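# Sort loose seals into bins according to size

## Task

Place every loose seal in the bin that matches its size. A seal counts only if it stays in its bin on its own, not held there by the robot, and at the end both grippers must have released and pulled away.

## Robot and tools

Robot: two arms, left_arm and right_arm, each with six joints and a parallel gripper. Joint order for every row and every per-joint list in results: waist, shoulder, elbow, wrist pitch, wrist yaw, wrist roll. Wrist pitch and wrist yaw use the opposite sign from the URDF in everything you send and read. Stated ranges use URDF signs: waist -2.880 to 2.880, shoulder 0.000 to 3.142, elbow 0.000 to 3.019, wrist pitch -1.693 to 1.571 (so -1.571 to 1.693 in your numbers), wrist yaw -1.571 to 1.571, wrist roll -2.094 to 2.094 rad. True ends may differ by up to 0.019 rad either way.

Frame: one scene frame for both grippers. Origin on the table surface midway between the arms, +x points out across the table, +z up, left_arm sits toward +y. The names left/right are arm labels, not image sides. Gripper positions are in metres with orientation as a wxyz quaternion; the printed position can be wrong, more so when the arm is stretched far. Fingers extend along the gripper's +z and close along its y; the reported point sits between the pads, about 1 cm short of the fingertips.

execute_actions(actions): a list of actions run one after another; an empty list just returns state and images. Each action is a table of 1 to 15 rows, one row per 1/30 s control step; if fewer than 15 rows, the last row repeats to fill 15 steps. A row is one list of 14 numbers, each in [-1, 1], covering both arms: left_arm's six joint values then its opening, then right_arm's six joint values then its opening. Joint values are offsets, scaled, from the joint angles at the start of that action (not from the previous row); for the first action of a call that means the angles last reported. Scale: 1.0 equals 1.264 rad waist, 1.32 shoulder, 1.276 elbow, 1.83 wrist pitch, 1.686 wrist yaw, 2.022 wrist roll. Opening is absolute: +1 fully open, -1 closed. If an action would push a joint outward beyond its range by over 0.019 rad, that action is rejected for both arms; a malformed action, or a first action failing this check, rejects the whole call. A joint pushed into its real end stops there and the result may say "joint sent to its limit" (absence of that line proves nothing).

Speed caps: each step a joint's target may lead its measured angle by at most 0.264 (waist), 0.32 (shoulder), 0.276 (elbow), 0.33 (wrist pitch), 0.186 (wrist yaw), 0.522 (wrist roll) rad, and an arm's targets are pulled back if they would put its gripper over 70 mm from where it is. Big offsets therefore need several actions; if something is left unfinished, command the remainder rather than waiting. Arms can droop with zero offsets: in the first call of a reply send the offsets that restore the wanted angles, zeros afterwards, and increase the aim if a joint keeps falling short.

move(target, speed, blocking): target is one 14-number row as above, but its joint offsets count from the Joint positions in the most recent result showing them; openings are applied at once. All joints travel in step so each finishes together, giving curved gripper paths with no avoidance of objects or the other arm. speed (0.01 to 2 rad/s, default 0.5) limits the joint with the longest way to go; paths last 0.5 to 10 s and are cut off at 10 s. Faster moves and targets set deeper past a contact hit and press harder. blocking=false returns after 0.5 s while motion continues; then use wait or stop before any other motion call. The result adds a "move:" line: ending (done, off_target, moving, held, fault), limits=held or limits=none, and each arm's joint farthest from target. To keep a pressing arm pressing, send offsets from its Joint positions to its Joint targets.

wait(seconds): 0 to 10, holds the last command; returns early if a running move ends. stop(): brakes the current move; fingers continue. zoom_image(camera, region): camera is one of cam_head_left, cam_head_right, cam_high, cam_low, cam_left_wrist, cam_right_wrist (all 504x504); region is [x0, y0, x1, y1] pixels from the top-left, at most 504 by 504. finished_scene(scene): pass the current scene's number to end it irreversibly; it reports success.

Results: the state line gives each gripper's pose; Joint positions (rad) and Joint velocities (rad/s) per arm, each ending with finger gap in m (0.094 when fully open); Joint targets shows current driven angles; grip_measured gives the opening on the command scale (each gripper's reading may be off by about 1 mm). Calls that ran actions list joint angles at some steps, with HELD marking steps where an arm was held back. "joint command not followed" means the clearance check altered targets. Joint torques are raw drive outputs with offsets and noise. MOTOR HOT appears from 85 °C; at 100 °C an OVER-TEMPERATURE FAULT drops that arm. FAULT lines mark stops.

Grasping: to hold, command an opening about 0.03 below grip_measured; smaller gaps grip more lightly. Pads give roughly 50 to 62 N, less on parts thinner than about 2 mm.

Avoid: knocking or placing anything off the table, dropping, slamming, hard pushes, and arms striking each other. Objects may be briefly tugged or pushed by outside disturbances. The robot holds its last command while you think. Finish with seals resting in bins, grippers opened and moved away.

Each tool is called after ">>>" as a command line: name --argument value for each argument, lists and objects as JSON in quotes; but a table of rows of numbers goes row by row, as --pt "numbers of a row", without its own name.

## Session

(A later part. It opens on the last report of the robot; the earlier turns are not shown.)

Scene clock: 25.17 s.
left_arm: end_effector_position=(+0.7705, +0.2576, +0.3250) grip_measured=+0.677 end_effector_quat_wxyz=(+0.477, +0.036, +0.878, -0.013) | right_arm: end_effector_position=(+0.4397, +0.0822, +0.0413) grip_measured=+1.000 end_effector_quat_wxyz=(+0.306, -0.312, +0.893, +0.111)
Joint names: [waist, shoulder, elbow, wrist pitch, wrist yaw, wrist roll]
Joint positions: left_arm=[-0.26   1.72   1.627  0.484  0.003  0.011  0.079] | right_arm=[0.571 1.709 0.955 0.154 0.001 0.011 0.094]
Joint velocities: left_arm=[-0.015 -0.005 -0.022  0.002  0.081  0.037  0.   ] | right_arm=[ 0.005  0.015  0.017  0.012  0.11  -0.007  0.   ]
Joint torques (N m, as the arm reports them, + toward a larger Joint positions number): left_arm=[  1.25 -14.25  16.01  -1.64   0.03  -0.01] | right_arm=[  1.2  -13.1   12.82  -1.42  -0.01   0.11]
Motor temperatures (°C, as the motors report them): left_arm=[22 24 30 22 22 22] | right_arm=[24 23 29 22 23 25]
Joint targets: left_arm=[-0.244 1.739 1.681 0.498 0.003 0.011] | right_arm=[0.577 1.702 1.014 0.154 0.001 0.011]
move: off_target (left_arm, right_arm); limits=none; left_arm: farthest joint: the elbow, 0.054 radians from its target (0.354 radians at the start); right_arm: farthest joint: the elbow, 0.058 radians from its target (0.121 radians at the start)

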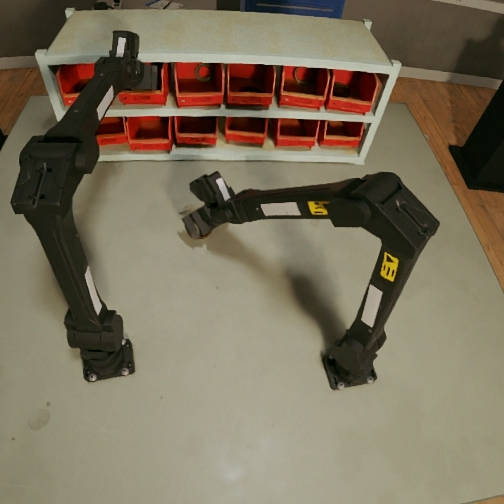

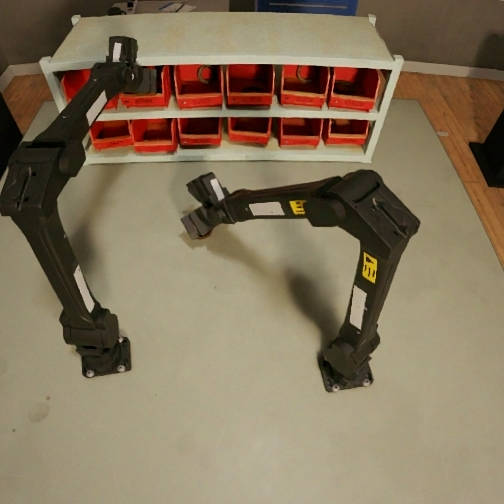

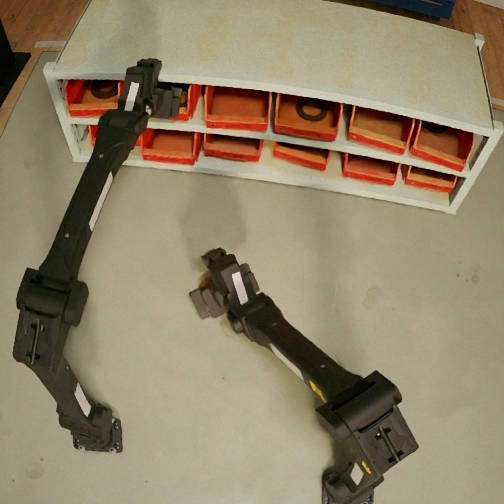

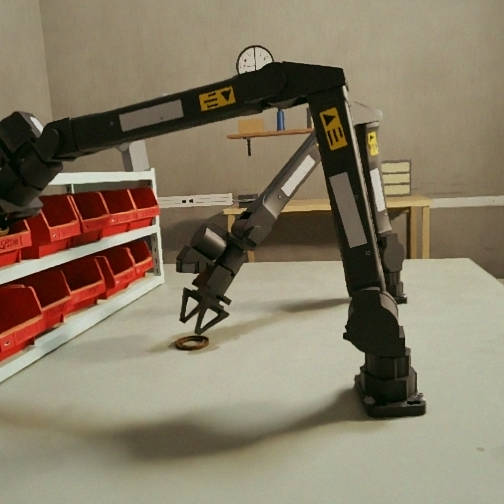

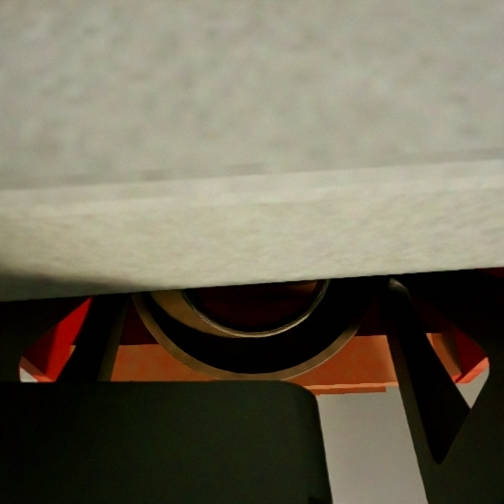

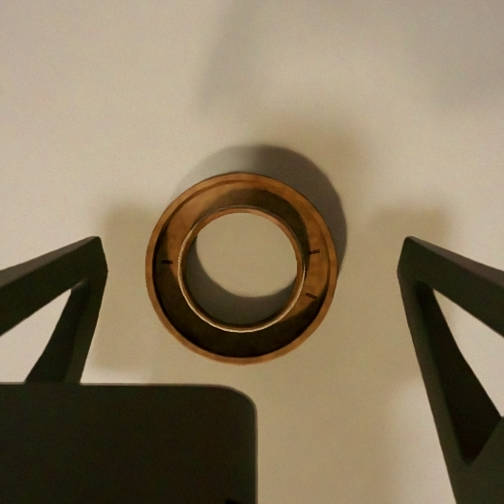

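>>> move --target '[0,0.03,0.06,0,0,0,0.635,0.012,0.05,0.02,0,0,0,1]' --speed 0.06

>>> move --target '[0,0,0.025,0,0,0,0.79,0,0,0.02,0,0,0,0.53]'

>>> move --target '[0,-0.3,-0.29,0,0,0,0.79,0,-0.25,0.03,0.04,0,0,0.53]' --speed 0.25

Scene clock: 30.20 s.
left_arm: end_effector_position=(+0.7773, +0.2571, +0.3260) grip_measured=+0.677 end_effector_quat_wxyz=(+0.479, +0.036, +0.877, -0.013) | right_arm: end_effector_position=(+0.4341, +0.0792, +0.0083) grip_measured=+1.000 end_effector_quat_wxyz=(+0.279, -0.316, +0.901, +0.102)
Joint names: [waist, shoulder, elbow, wrist pitch, wrist yaw, wrist roll]
Joint positions: left_arm=[-0.26   1.736  1.648  0.484  0.003  0.011  0.079] | right_arm=[0.573 1.769 0.956 0.154 0.001 0.011 0.094]
Joint velocities: left_arm=[-0.005 -0.015  0.007  0.022  0.022  0.022 -0.   ] | right_arm=[ 0.005 -0.005  0.002 -0.002 -0.007 -0.081  0.   ]
Joint torques (N m, as the arm reports them, + toward a larger Joint positions number): left_arm=[  0.33 -15.38  15.89  -2.21   0.04   0.  ] | right_arm=[  1.52 -12.44   9.6   -1.43   0.01   0.11]
Motor temperatures (°C, as the motors report them): left_arm=[22 25 31 22 22 22] | right_arm=[24 23 29 22 23 25]
Joint targets: left_arm=[-0.260 1.760 1.703 0.484 0.003 0.011] | right_arm=[0.586 1.775 0.981 0.154 0.001 0.011]
move: off_target (left_arm, right_arm); limits=none; left_arm: farthest joint: the elbow, 0.055 radians from its target (0.077 radians at the start); right_arm: farthest joint: the elbow, 0.025 radians from its target (0.025 radians at the start)

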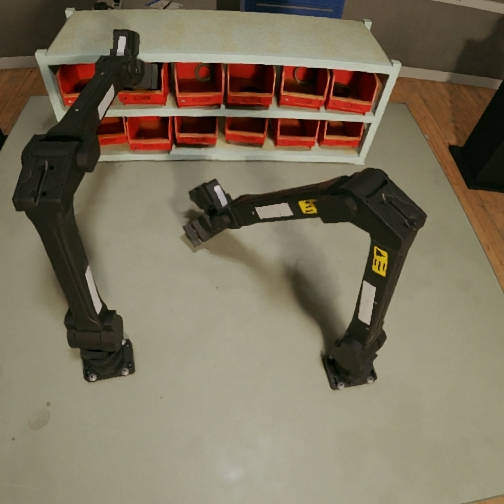

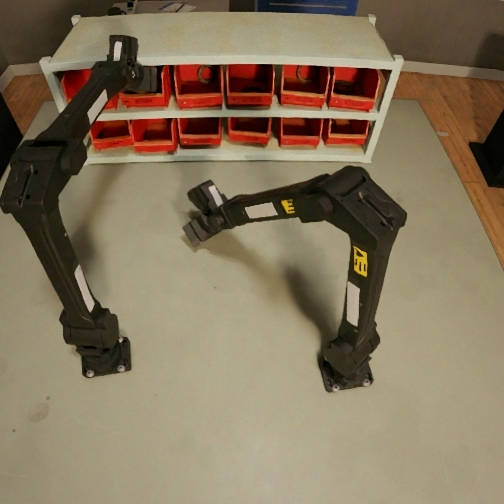

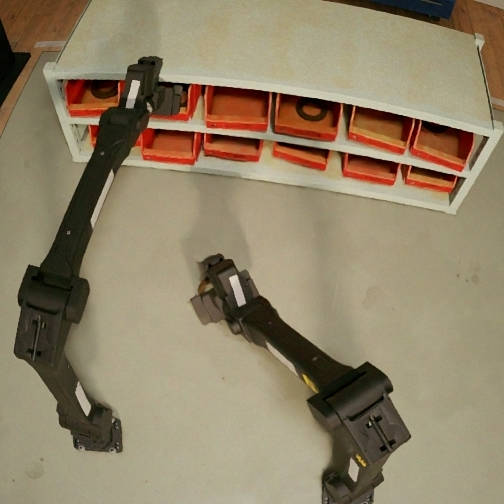

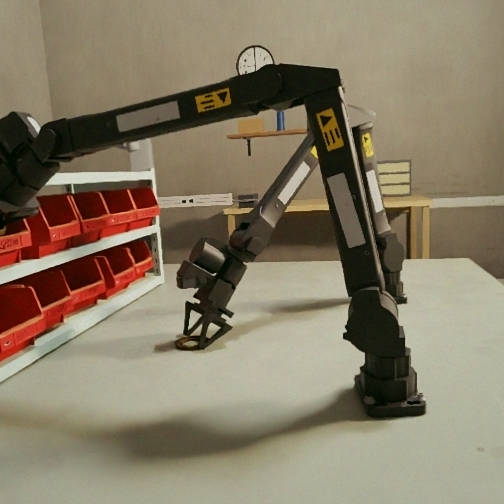

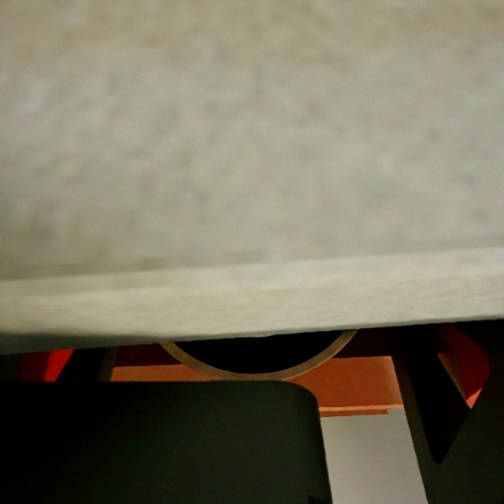

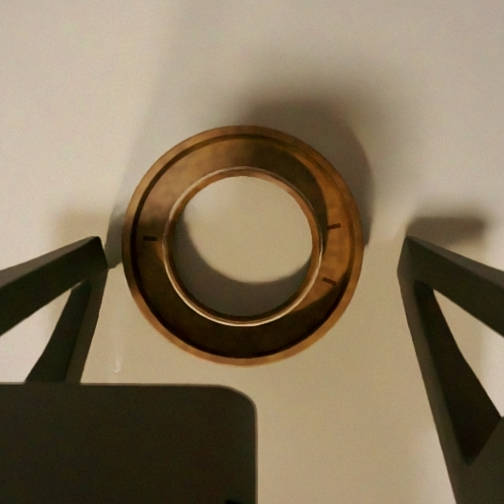

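Scene clock: 30.90 s.
left_arm: end_effector_position=(+0.7772, +0.2572, +0.3256) grip_measured=+0.787 end_effector_quat_wxyz=(+0.479, +0.036, +0.877, -0.013) | right_arm: end_effector_position=(+0.4339, +0.0795, +0.0083) grip_measured=+0.561 end_effector_quat_wxyz=(+0.279, -0.316, +0.901, +0.103)
Joint names: [waist, shoulder, elbow, wrist pitch, wrist yaw, wrist roll]
Joint positions: left_arm=[-0.26   1.736  1.647  0.484  0.003  0.011  0.084] | right_arm=[0.573 1.769 0.956 0.154 0.003 0.011 0.073]
Joint velocities: left_arm=[-0.005 -0.005  0.007 -0.007  0.007 -0.037  0.   ] | right_arm=[-0.015  0.005  0.007 -0.012  0.037  0.037 -0.001]
Joint torques (N m, as the arm reports them, + toward a larger Joint positions number): left_arm=[  0.38 -17.39  13.89  -2.22   0.03   0.  ] | right_arm=[  0.04 -13.14   9.65  -1.36  -0.07   0.09]
Motor temperatures (°C, as the motors report them): left_arm=[22 25 31 22 22 22] | right_arm=[24 23 29 22 23 25]
Joint targets: left_arm=[-0.260 1.736 1.680 0.484 0.003 0.011] | right_arm=[0.573 1.769 0.981 0.154 0.001 0.011]
move: off_target (left_arm, right_arm); limits=none; left_arm: farthest joint: the elbow, 0.032 radians from its target (0.032 radians at the start); right_arm: farthest joint: the elbow, 0.026 radians from its target (0.026 radians at the start)

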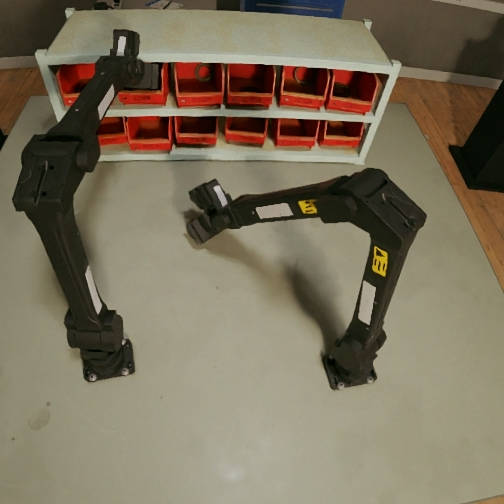

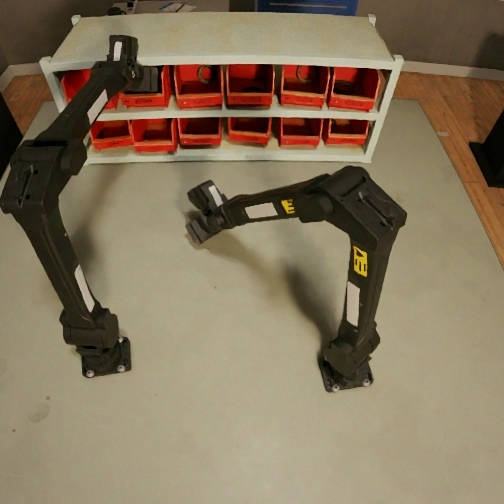

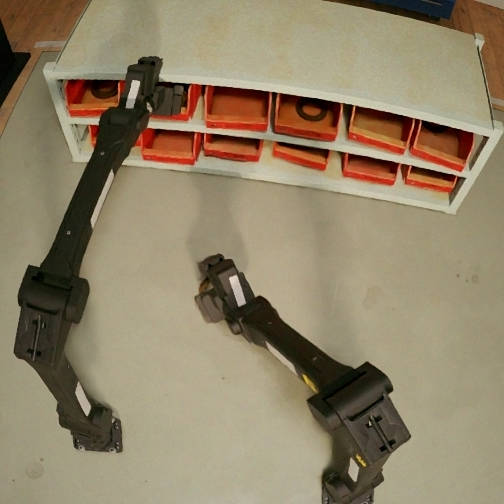

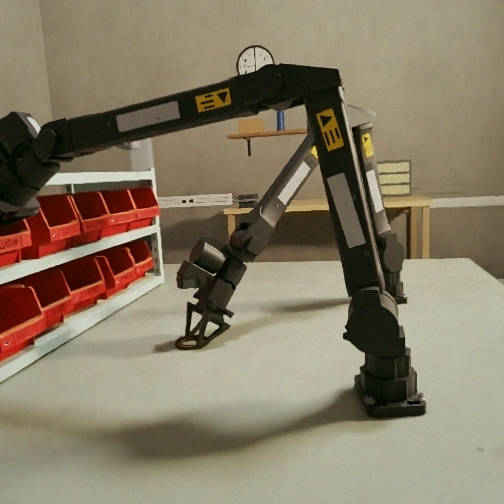

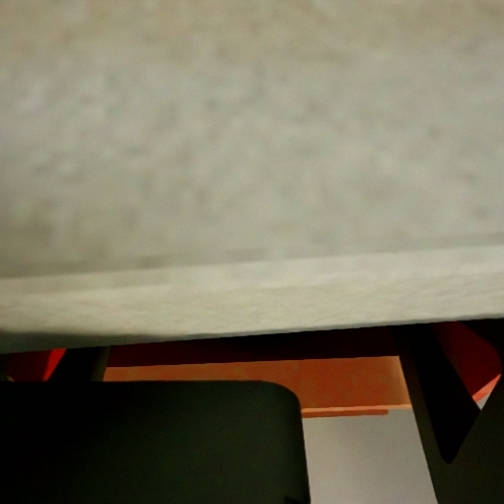

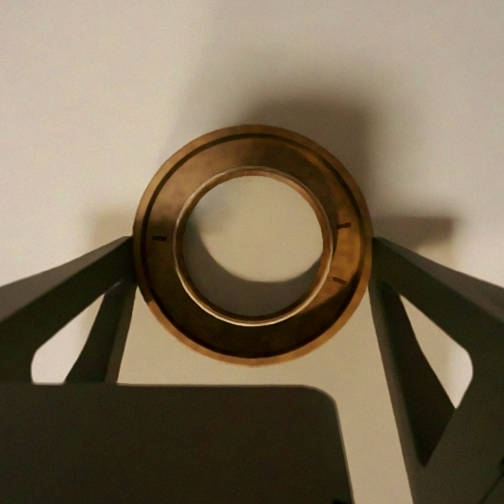

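Scene clock: 32.90 s.
left_arm: end_effector_position=(+0.6342, +0.2675, +0.3551) grip_measured=+0.787 end_effector_quat_wxyz=(+0.484, +0.035, +0.874, -0.014) | right_arm: end_effector_position=(+0.4347, +0.0802, +0.1729) grip_measured=+0.561 end_effector_quat_wxyz=(+0.391, -0.301, +0.858, +0.143)
Joint names: [waist, shoulder, elbow, wrist pitch, wrist yaw, wrist roll]
Joint positions: left_arm=[-0.26   1.352  1.276  0.484  0.003  0.009  0.084] | right_arm=[0.573 1.45  0.956 0.217 0.003 0.011 0.073]
Joint velocities: left_arm=[-0.005 -0.005 -0.002  0.007 -0.022 -0.007  0.   ] | right_arm=[-0.005 -0.005 -0.007  0.002  0.007 -0.022  0.001]
Joint torques (N m, as the arm reports them, + toward a larger Joint positions number): left_arm=[  0.14 -12.14  11.17  -2.18   0.04   0.  ] | right_arm=[  0.23 -12.12  12.68  -1.22  -0.01   0.11]
Motor temperatures (°C, as the motors report them): left_arm=[22 25 31 22 22 22] | right_arm=[24 23 29 22 23 25]
Joint targets: left_arm=[-0.260 1.340 1.278 0.484 0.003 0.010] | right_arm=[0.573 1.439 0.994 0.227 0.003 0.011]
move: off_target (right_arm); limits=none; left_arm: farthest joint: the shoulder, 0.012 radians from its target (0.396 radians at the start); right_arm: farthest joint: the elbow, 0.038 radians from its target (0.038 radians at the start)

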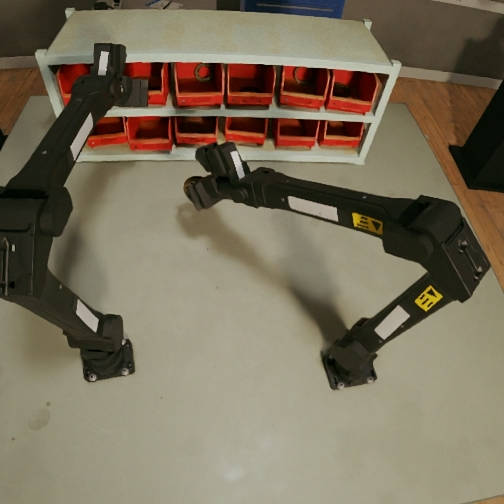

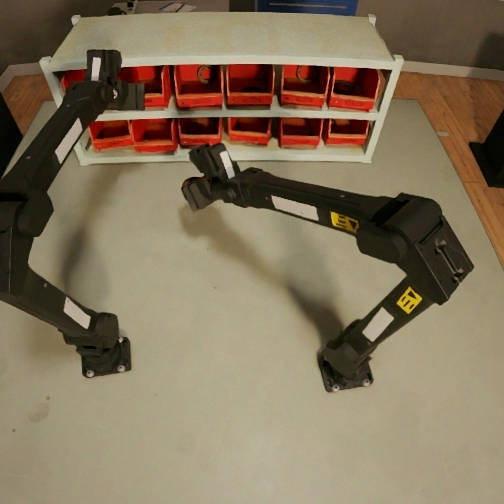

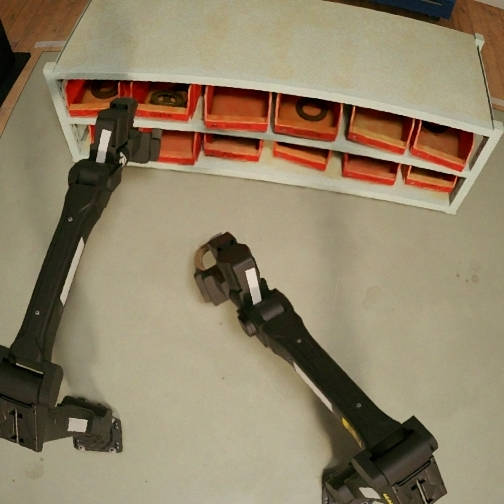

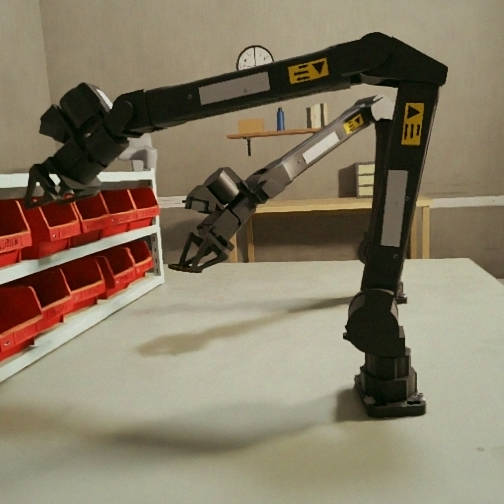

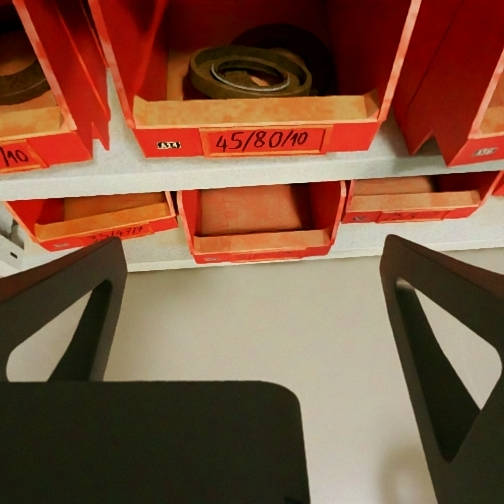

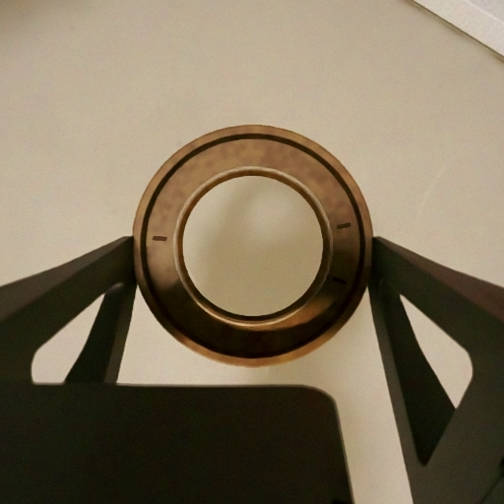

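>>> move --target '[0.15,-0.15,-0.2,0,0,0,1,-0.29,0.094,0.42,0.12,0,0,0.525]' --speed 0.35

Scene clock: 36.77 s.
left_arm: end_effector_position=(+0.5497, +0.3641, +0.3016) grip_measured=+1.000 end_effector_quat_wxyz=(+0.450, -0.044, +0.892, +0.027) | right_arm: end_effector_position=(+0.6369, -0.0674, +0.3176) grip_measured=+0.561 end_effector_quat_wxyz=(+0.470, -0.135, +0.869, +0.079)
Joint names: [waist, shoulder, elbow, wrist pitch, wrist yaw, wrist roll]
Joint positions: left_arm=[-0.082  1.17   1.017  0.484  0.003  0.009  0.094] | right_arm=[0.206 1.573 1.423 0.427 0.003 0.011 0.073]
Joint velocities: left_arm=[-0.005 -0.005 -0.032  0.002  0.007  0.037  0.   ] | right_arm=[-0.005 -0.015  0.007  0.002  0.022 -0.022 -0.   ]
Joint torques (N m, as the arm reports them, + toward a larger Joint positions number): left_arm=[ 1.11 -9.26 11.18 -2.17  0.05 -0.01] | right_arm=[  0.42 -13.62  16.31  -1.37  -0.01   0.11]
Motor temperatures (°C, as the motors report them): left_arm=[22 25 31 22 22 22] | right_arm=[24 23 30 22 23 25]
Joint targets: left_arm=[-0.070 1.154 1.020 0.484 0.003 0.009] | right_arm=[0.207 1.574 1.491 0.437 0.003 0.011]
move: off_target (right_arm); limits=none; left_arm: farthest joint: the shoulder, 0.016 radians from its target (0.198 radians at the start); right_arm: farthest joint: the elbow, 0.069 radians from its target (0.536 radians at the start)

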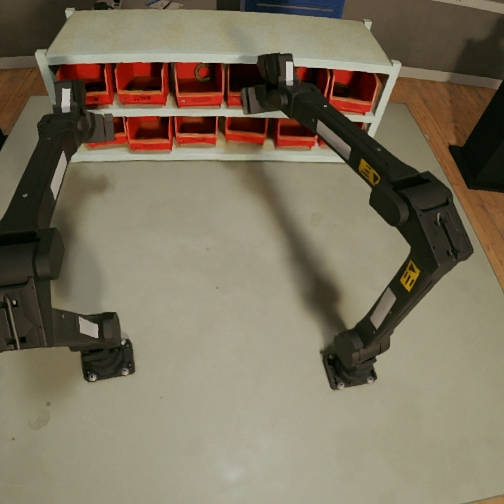

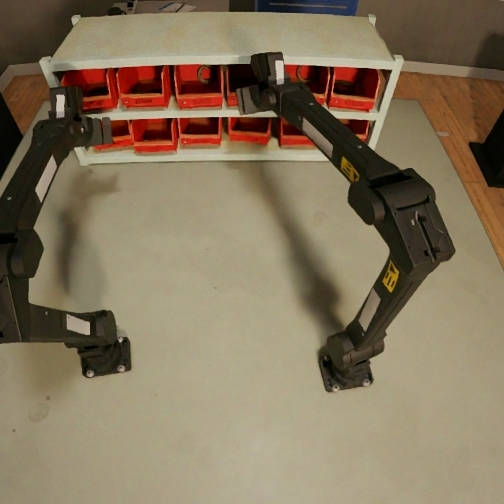

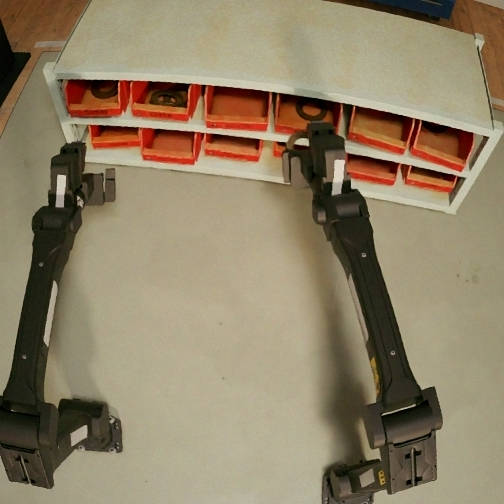

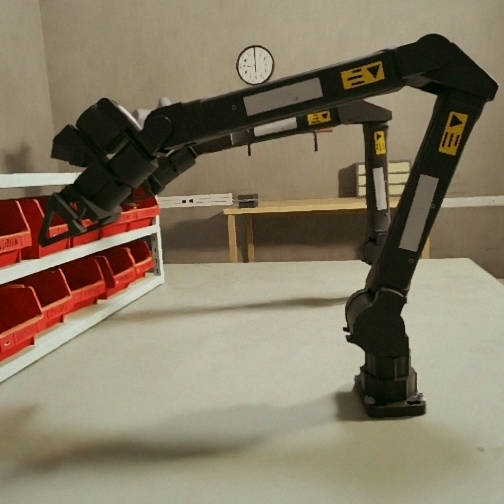

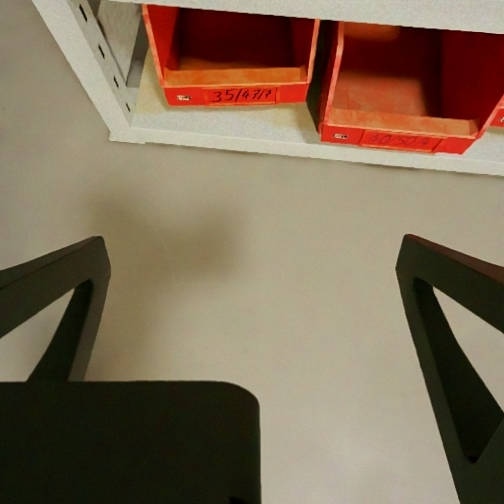

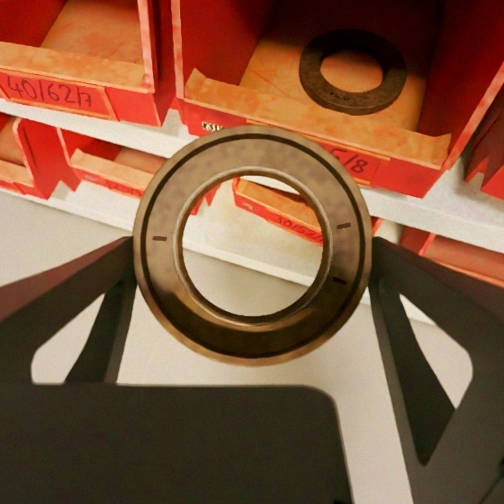

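>>> move --target '[0,0,0.02,0,0,0,1,0,0.09,0.165,0.015,-0.1,0,0.525]' --speed 0.15

Scene clock: 41.07 s.
left_arm: end_effector_position=(+0.5497, +0.3641, +0.3016) grip_measured=+1.000 end_effector_quat_wxyz=(+0.450, -0.044, +0.892, +0.027) | right_arm: end_effector_position=(+0.6868, -0.0809, +0.3120) grip_measured=+0.561 end_effector_quat_wxyz=(+0.479, -0.096, +0.873, +0.007)
Joint names: [waist, shoulder, elbow, wrist pitch, wrist yaw, wrist roll]
Joint positions: left_arm=[-0.082  1.17   1.017  0.484  0.003  0.009  0.094] | right_arm=[ 0.206  1.693  1.556  0.444 -0.163  0.011  0.073]
Joint velocities: left_arm=[-0.015 -0.015 -0.002 -0.002  0.125 -0.037  0.   ] | right_arm=[-0.015  0.005 -0.002  0.012  0.007 -0.095 -0.   ]
Joint torques (N m, as the arm reports them, + toward a larger Joint positions number): left_arm=[ 0.26 -7.72 13.19 -2.19  0.04 -0.01] | right_arm=[  0.26 -15.41  17.02  -1.24  -0.15   0.11]
Motor temperatures (°C, as the motors report them): left_arm=[22 25 31 22 22 22] | right_arm=[24 24 31 22 23 25]
Joint targets: left_arm=[-0.082 1.170 1.043 0.484 0.003 0.009] | right_arm=[0.206 1.692 1.634 0.454 -0.165 0.011]
move: off_target (left_arm, right_arm); limits=none; left_arm: farthest joint: the elbow, 0.025 radians from its target (0.025 radians at the start); right_arm: farthest joint: the elbow, 0.077 radians from its target (0.210 radians at the start)

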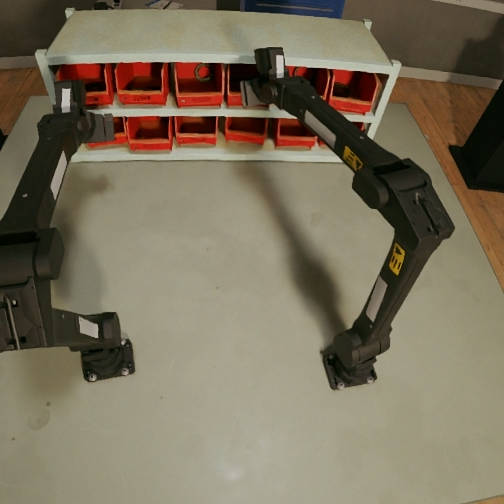

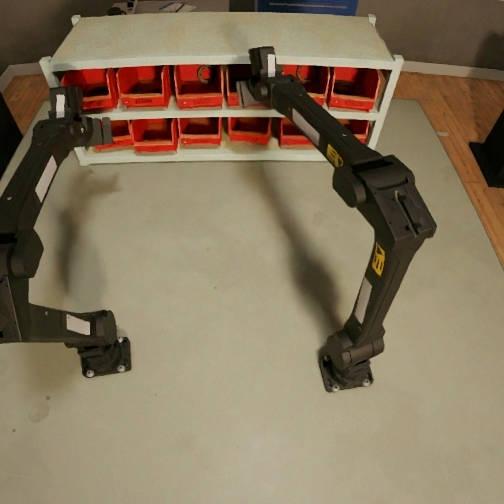

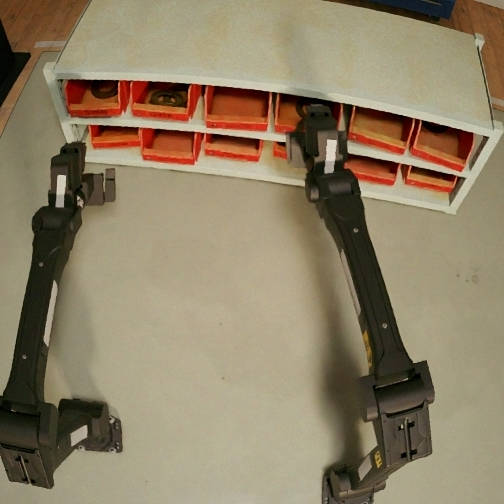

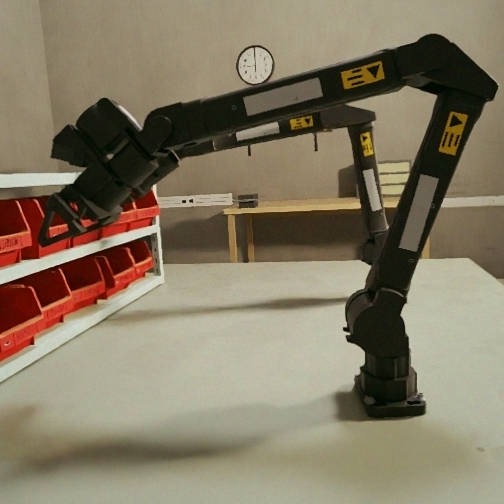

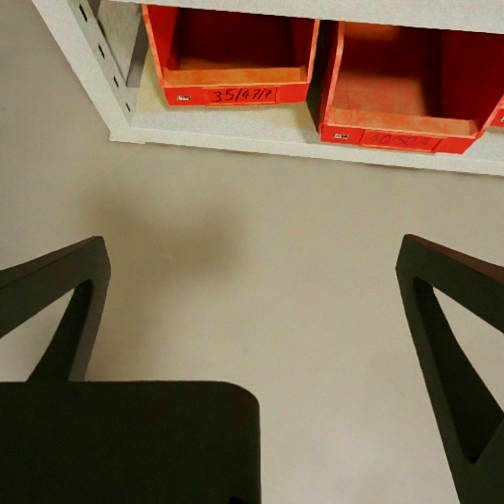

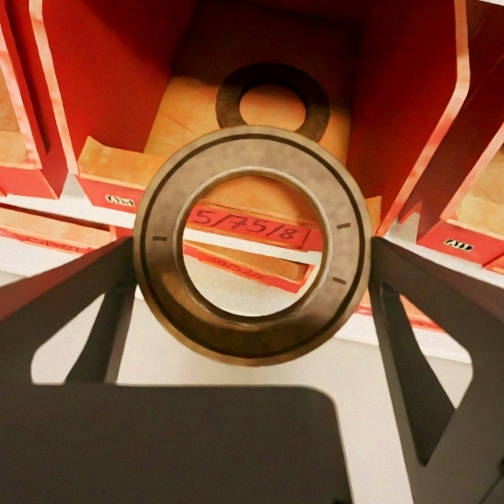

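>>> move --target '[0,0,0.02,0,0,0,1,-0.012,0.165,0.28,0.03,0,0,0.525]' --speed 0.15

Scene clock: 46.63 s.
left_arm: end_effector_position=(+0.5497, +0.3641, +0.3016) grip_measured=+1.000 end_effector_quat_wxyz=(+0.450, -0.044, +0.892, +0.027) | right_arm: end_effector_position=(+0.7653, -0.0581, +0.3044) grip_measured=+0.561 end_effector_quat_wxyz=(+0.485, -0.093, +0.869, +0.007)
Joint names: [waist, shoulder, elbow, wrist pitch, wrist yaw, wrist roll]
Joint positions: left_arm=[-0.082  1.17   1.017  0.484  0.003  0.009  0.094] | right_arm=[ 0.203  1.913  1.835  0.488 -0.163  0.011  0.073]
Joint velocities: left_arm=[-0.005  0.005 -0.017  0.002  0.007 -0.022  0.   ] | right_arm=[-0.015 -0.015  0.002  0.007  0.007 -0.022 -0.001]
Joint torques (N m, as the arm reports them, + toward a larger Joint positions number): left_arm=[ 0.31 -7.56 13.2  -2.21  0.04 -0.01] | right_arm=[ -0.62 -17.85  17.22  -1.29  -0.06   0.11]
Motor temperatures (°C, as the motors report them): left_arm=[22 25 31 22 22 22] | right_arm=[24 24 32 22 23 25]
Joint targets: left_arm=[-0.082 1.170 1.043 0.484 0.003 0.009] | right_arm=[0.191 1.911 1.914 0.499 -0.163 0.011]
move: off_target (left_arm, right_arm); limits=none; left_arm: farthest joint: the elbow, 0.025 radians from its target (0.025 radians at the start); right_arm: farthest joint: the elbow, 0.078 radians from its target (0.357 radians at the start)

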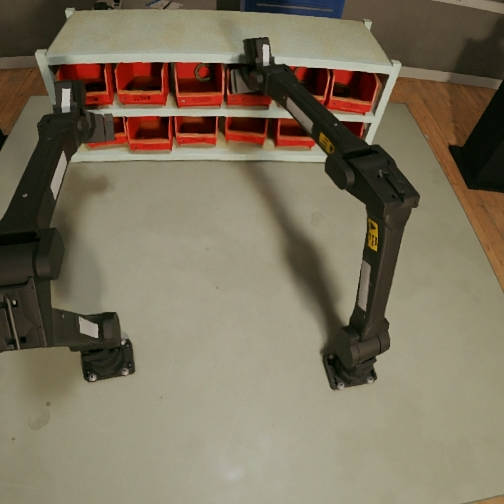

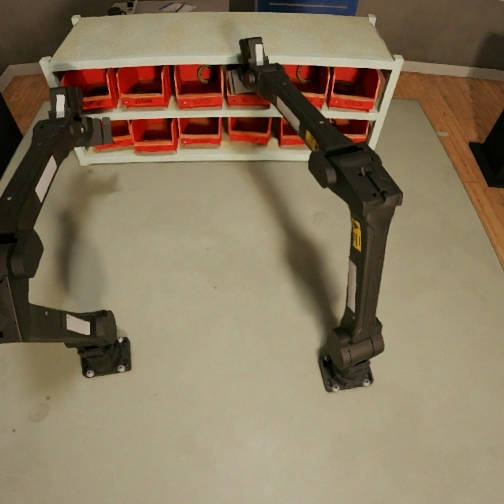

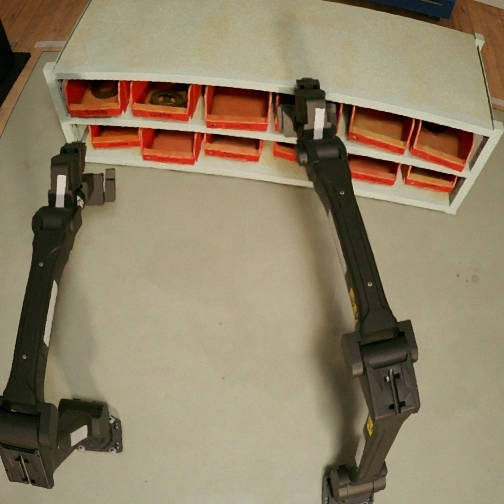

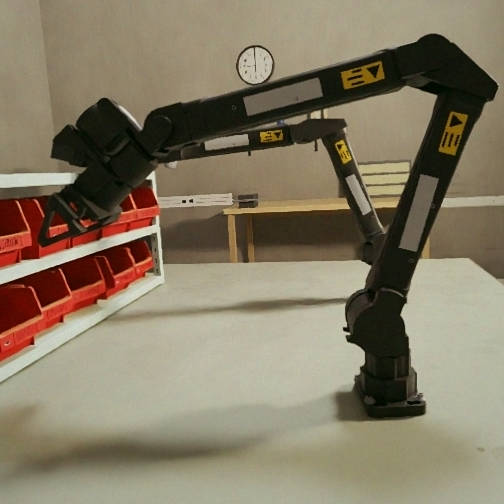

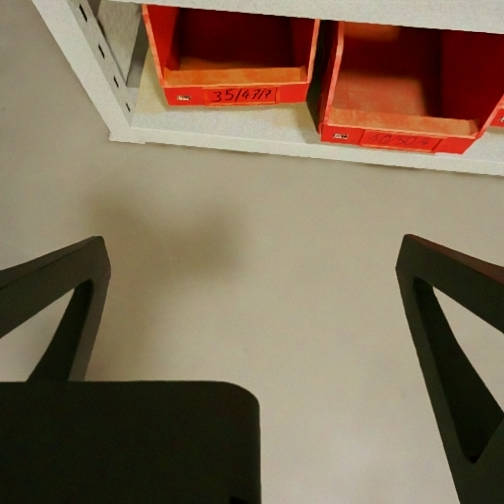

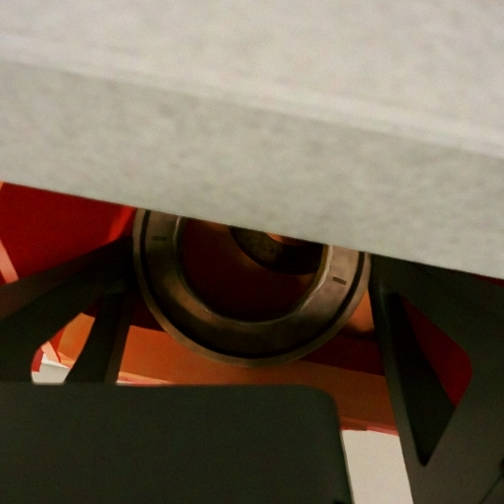

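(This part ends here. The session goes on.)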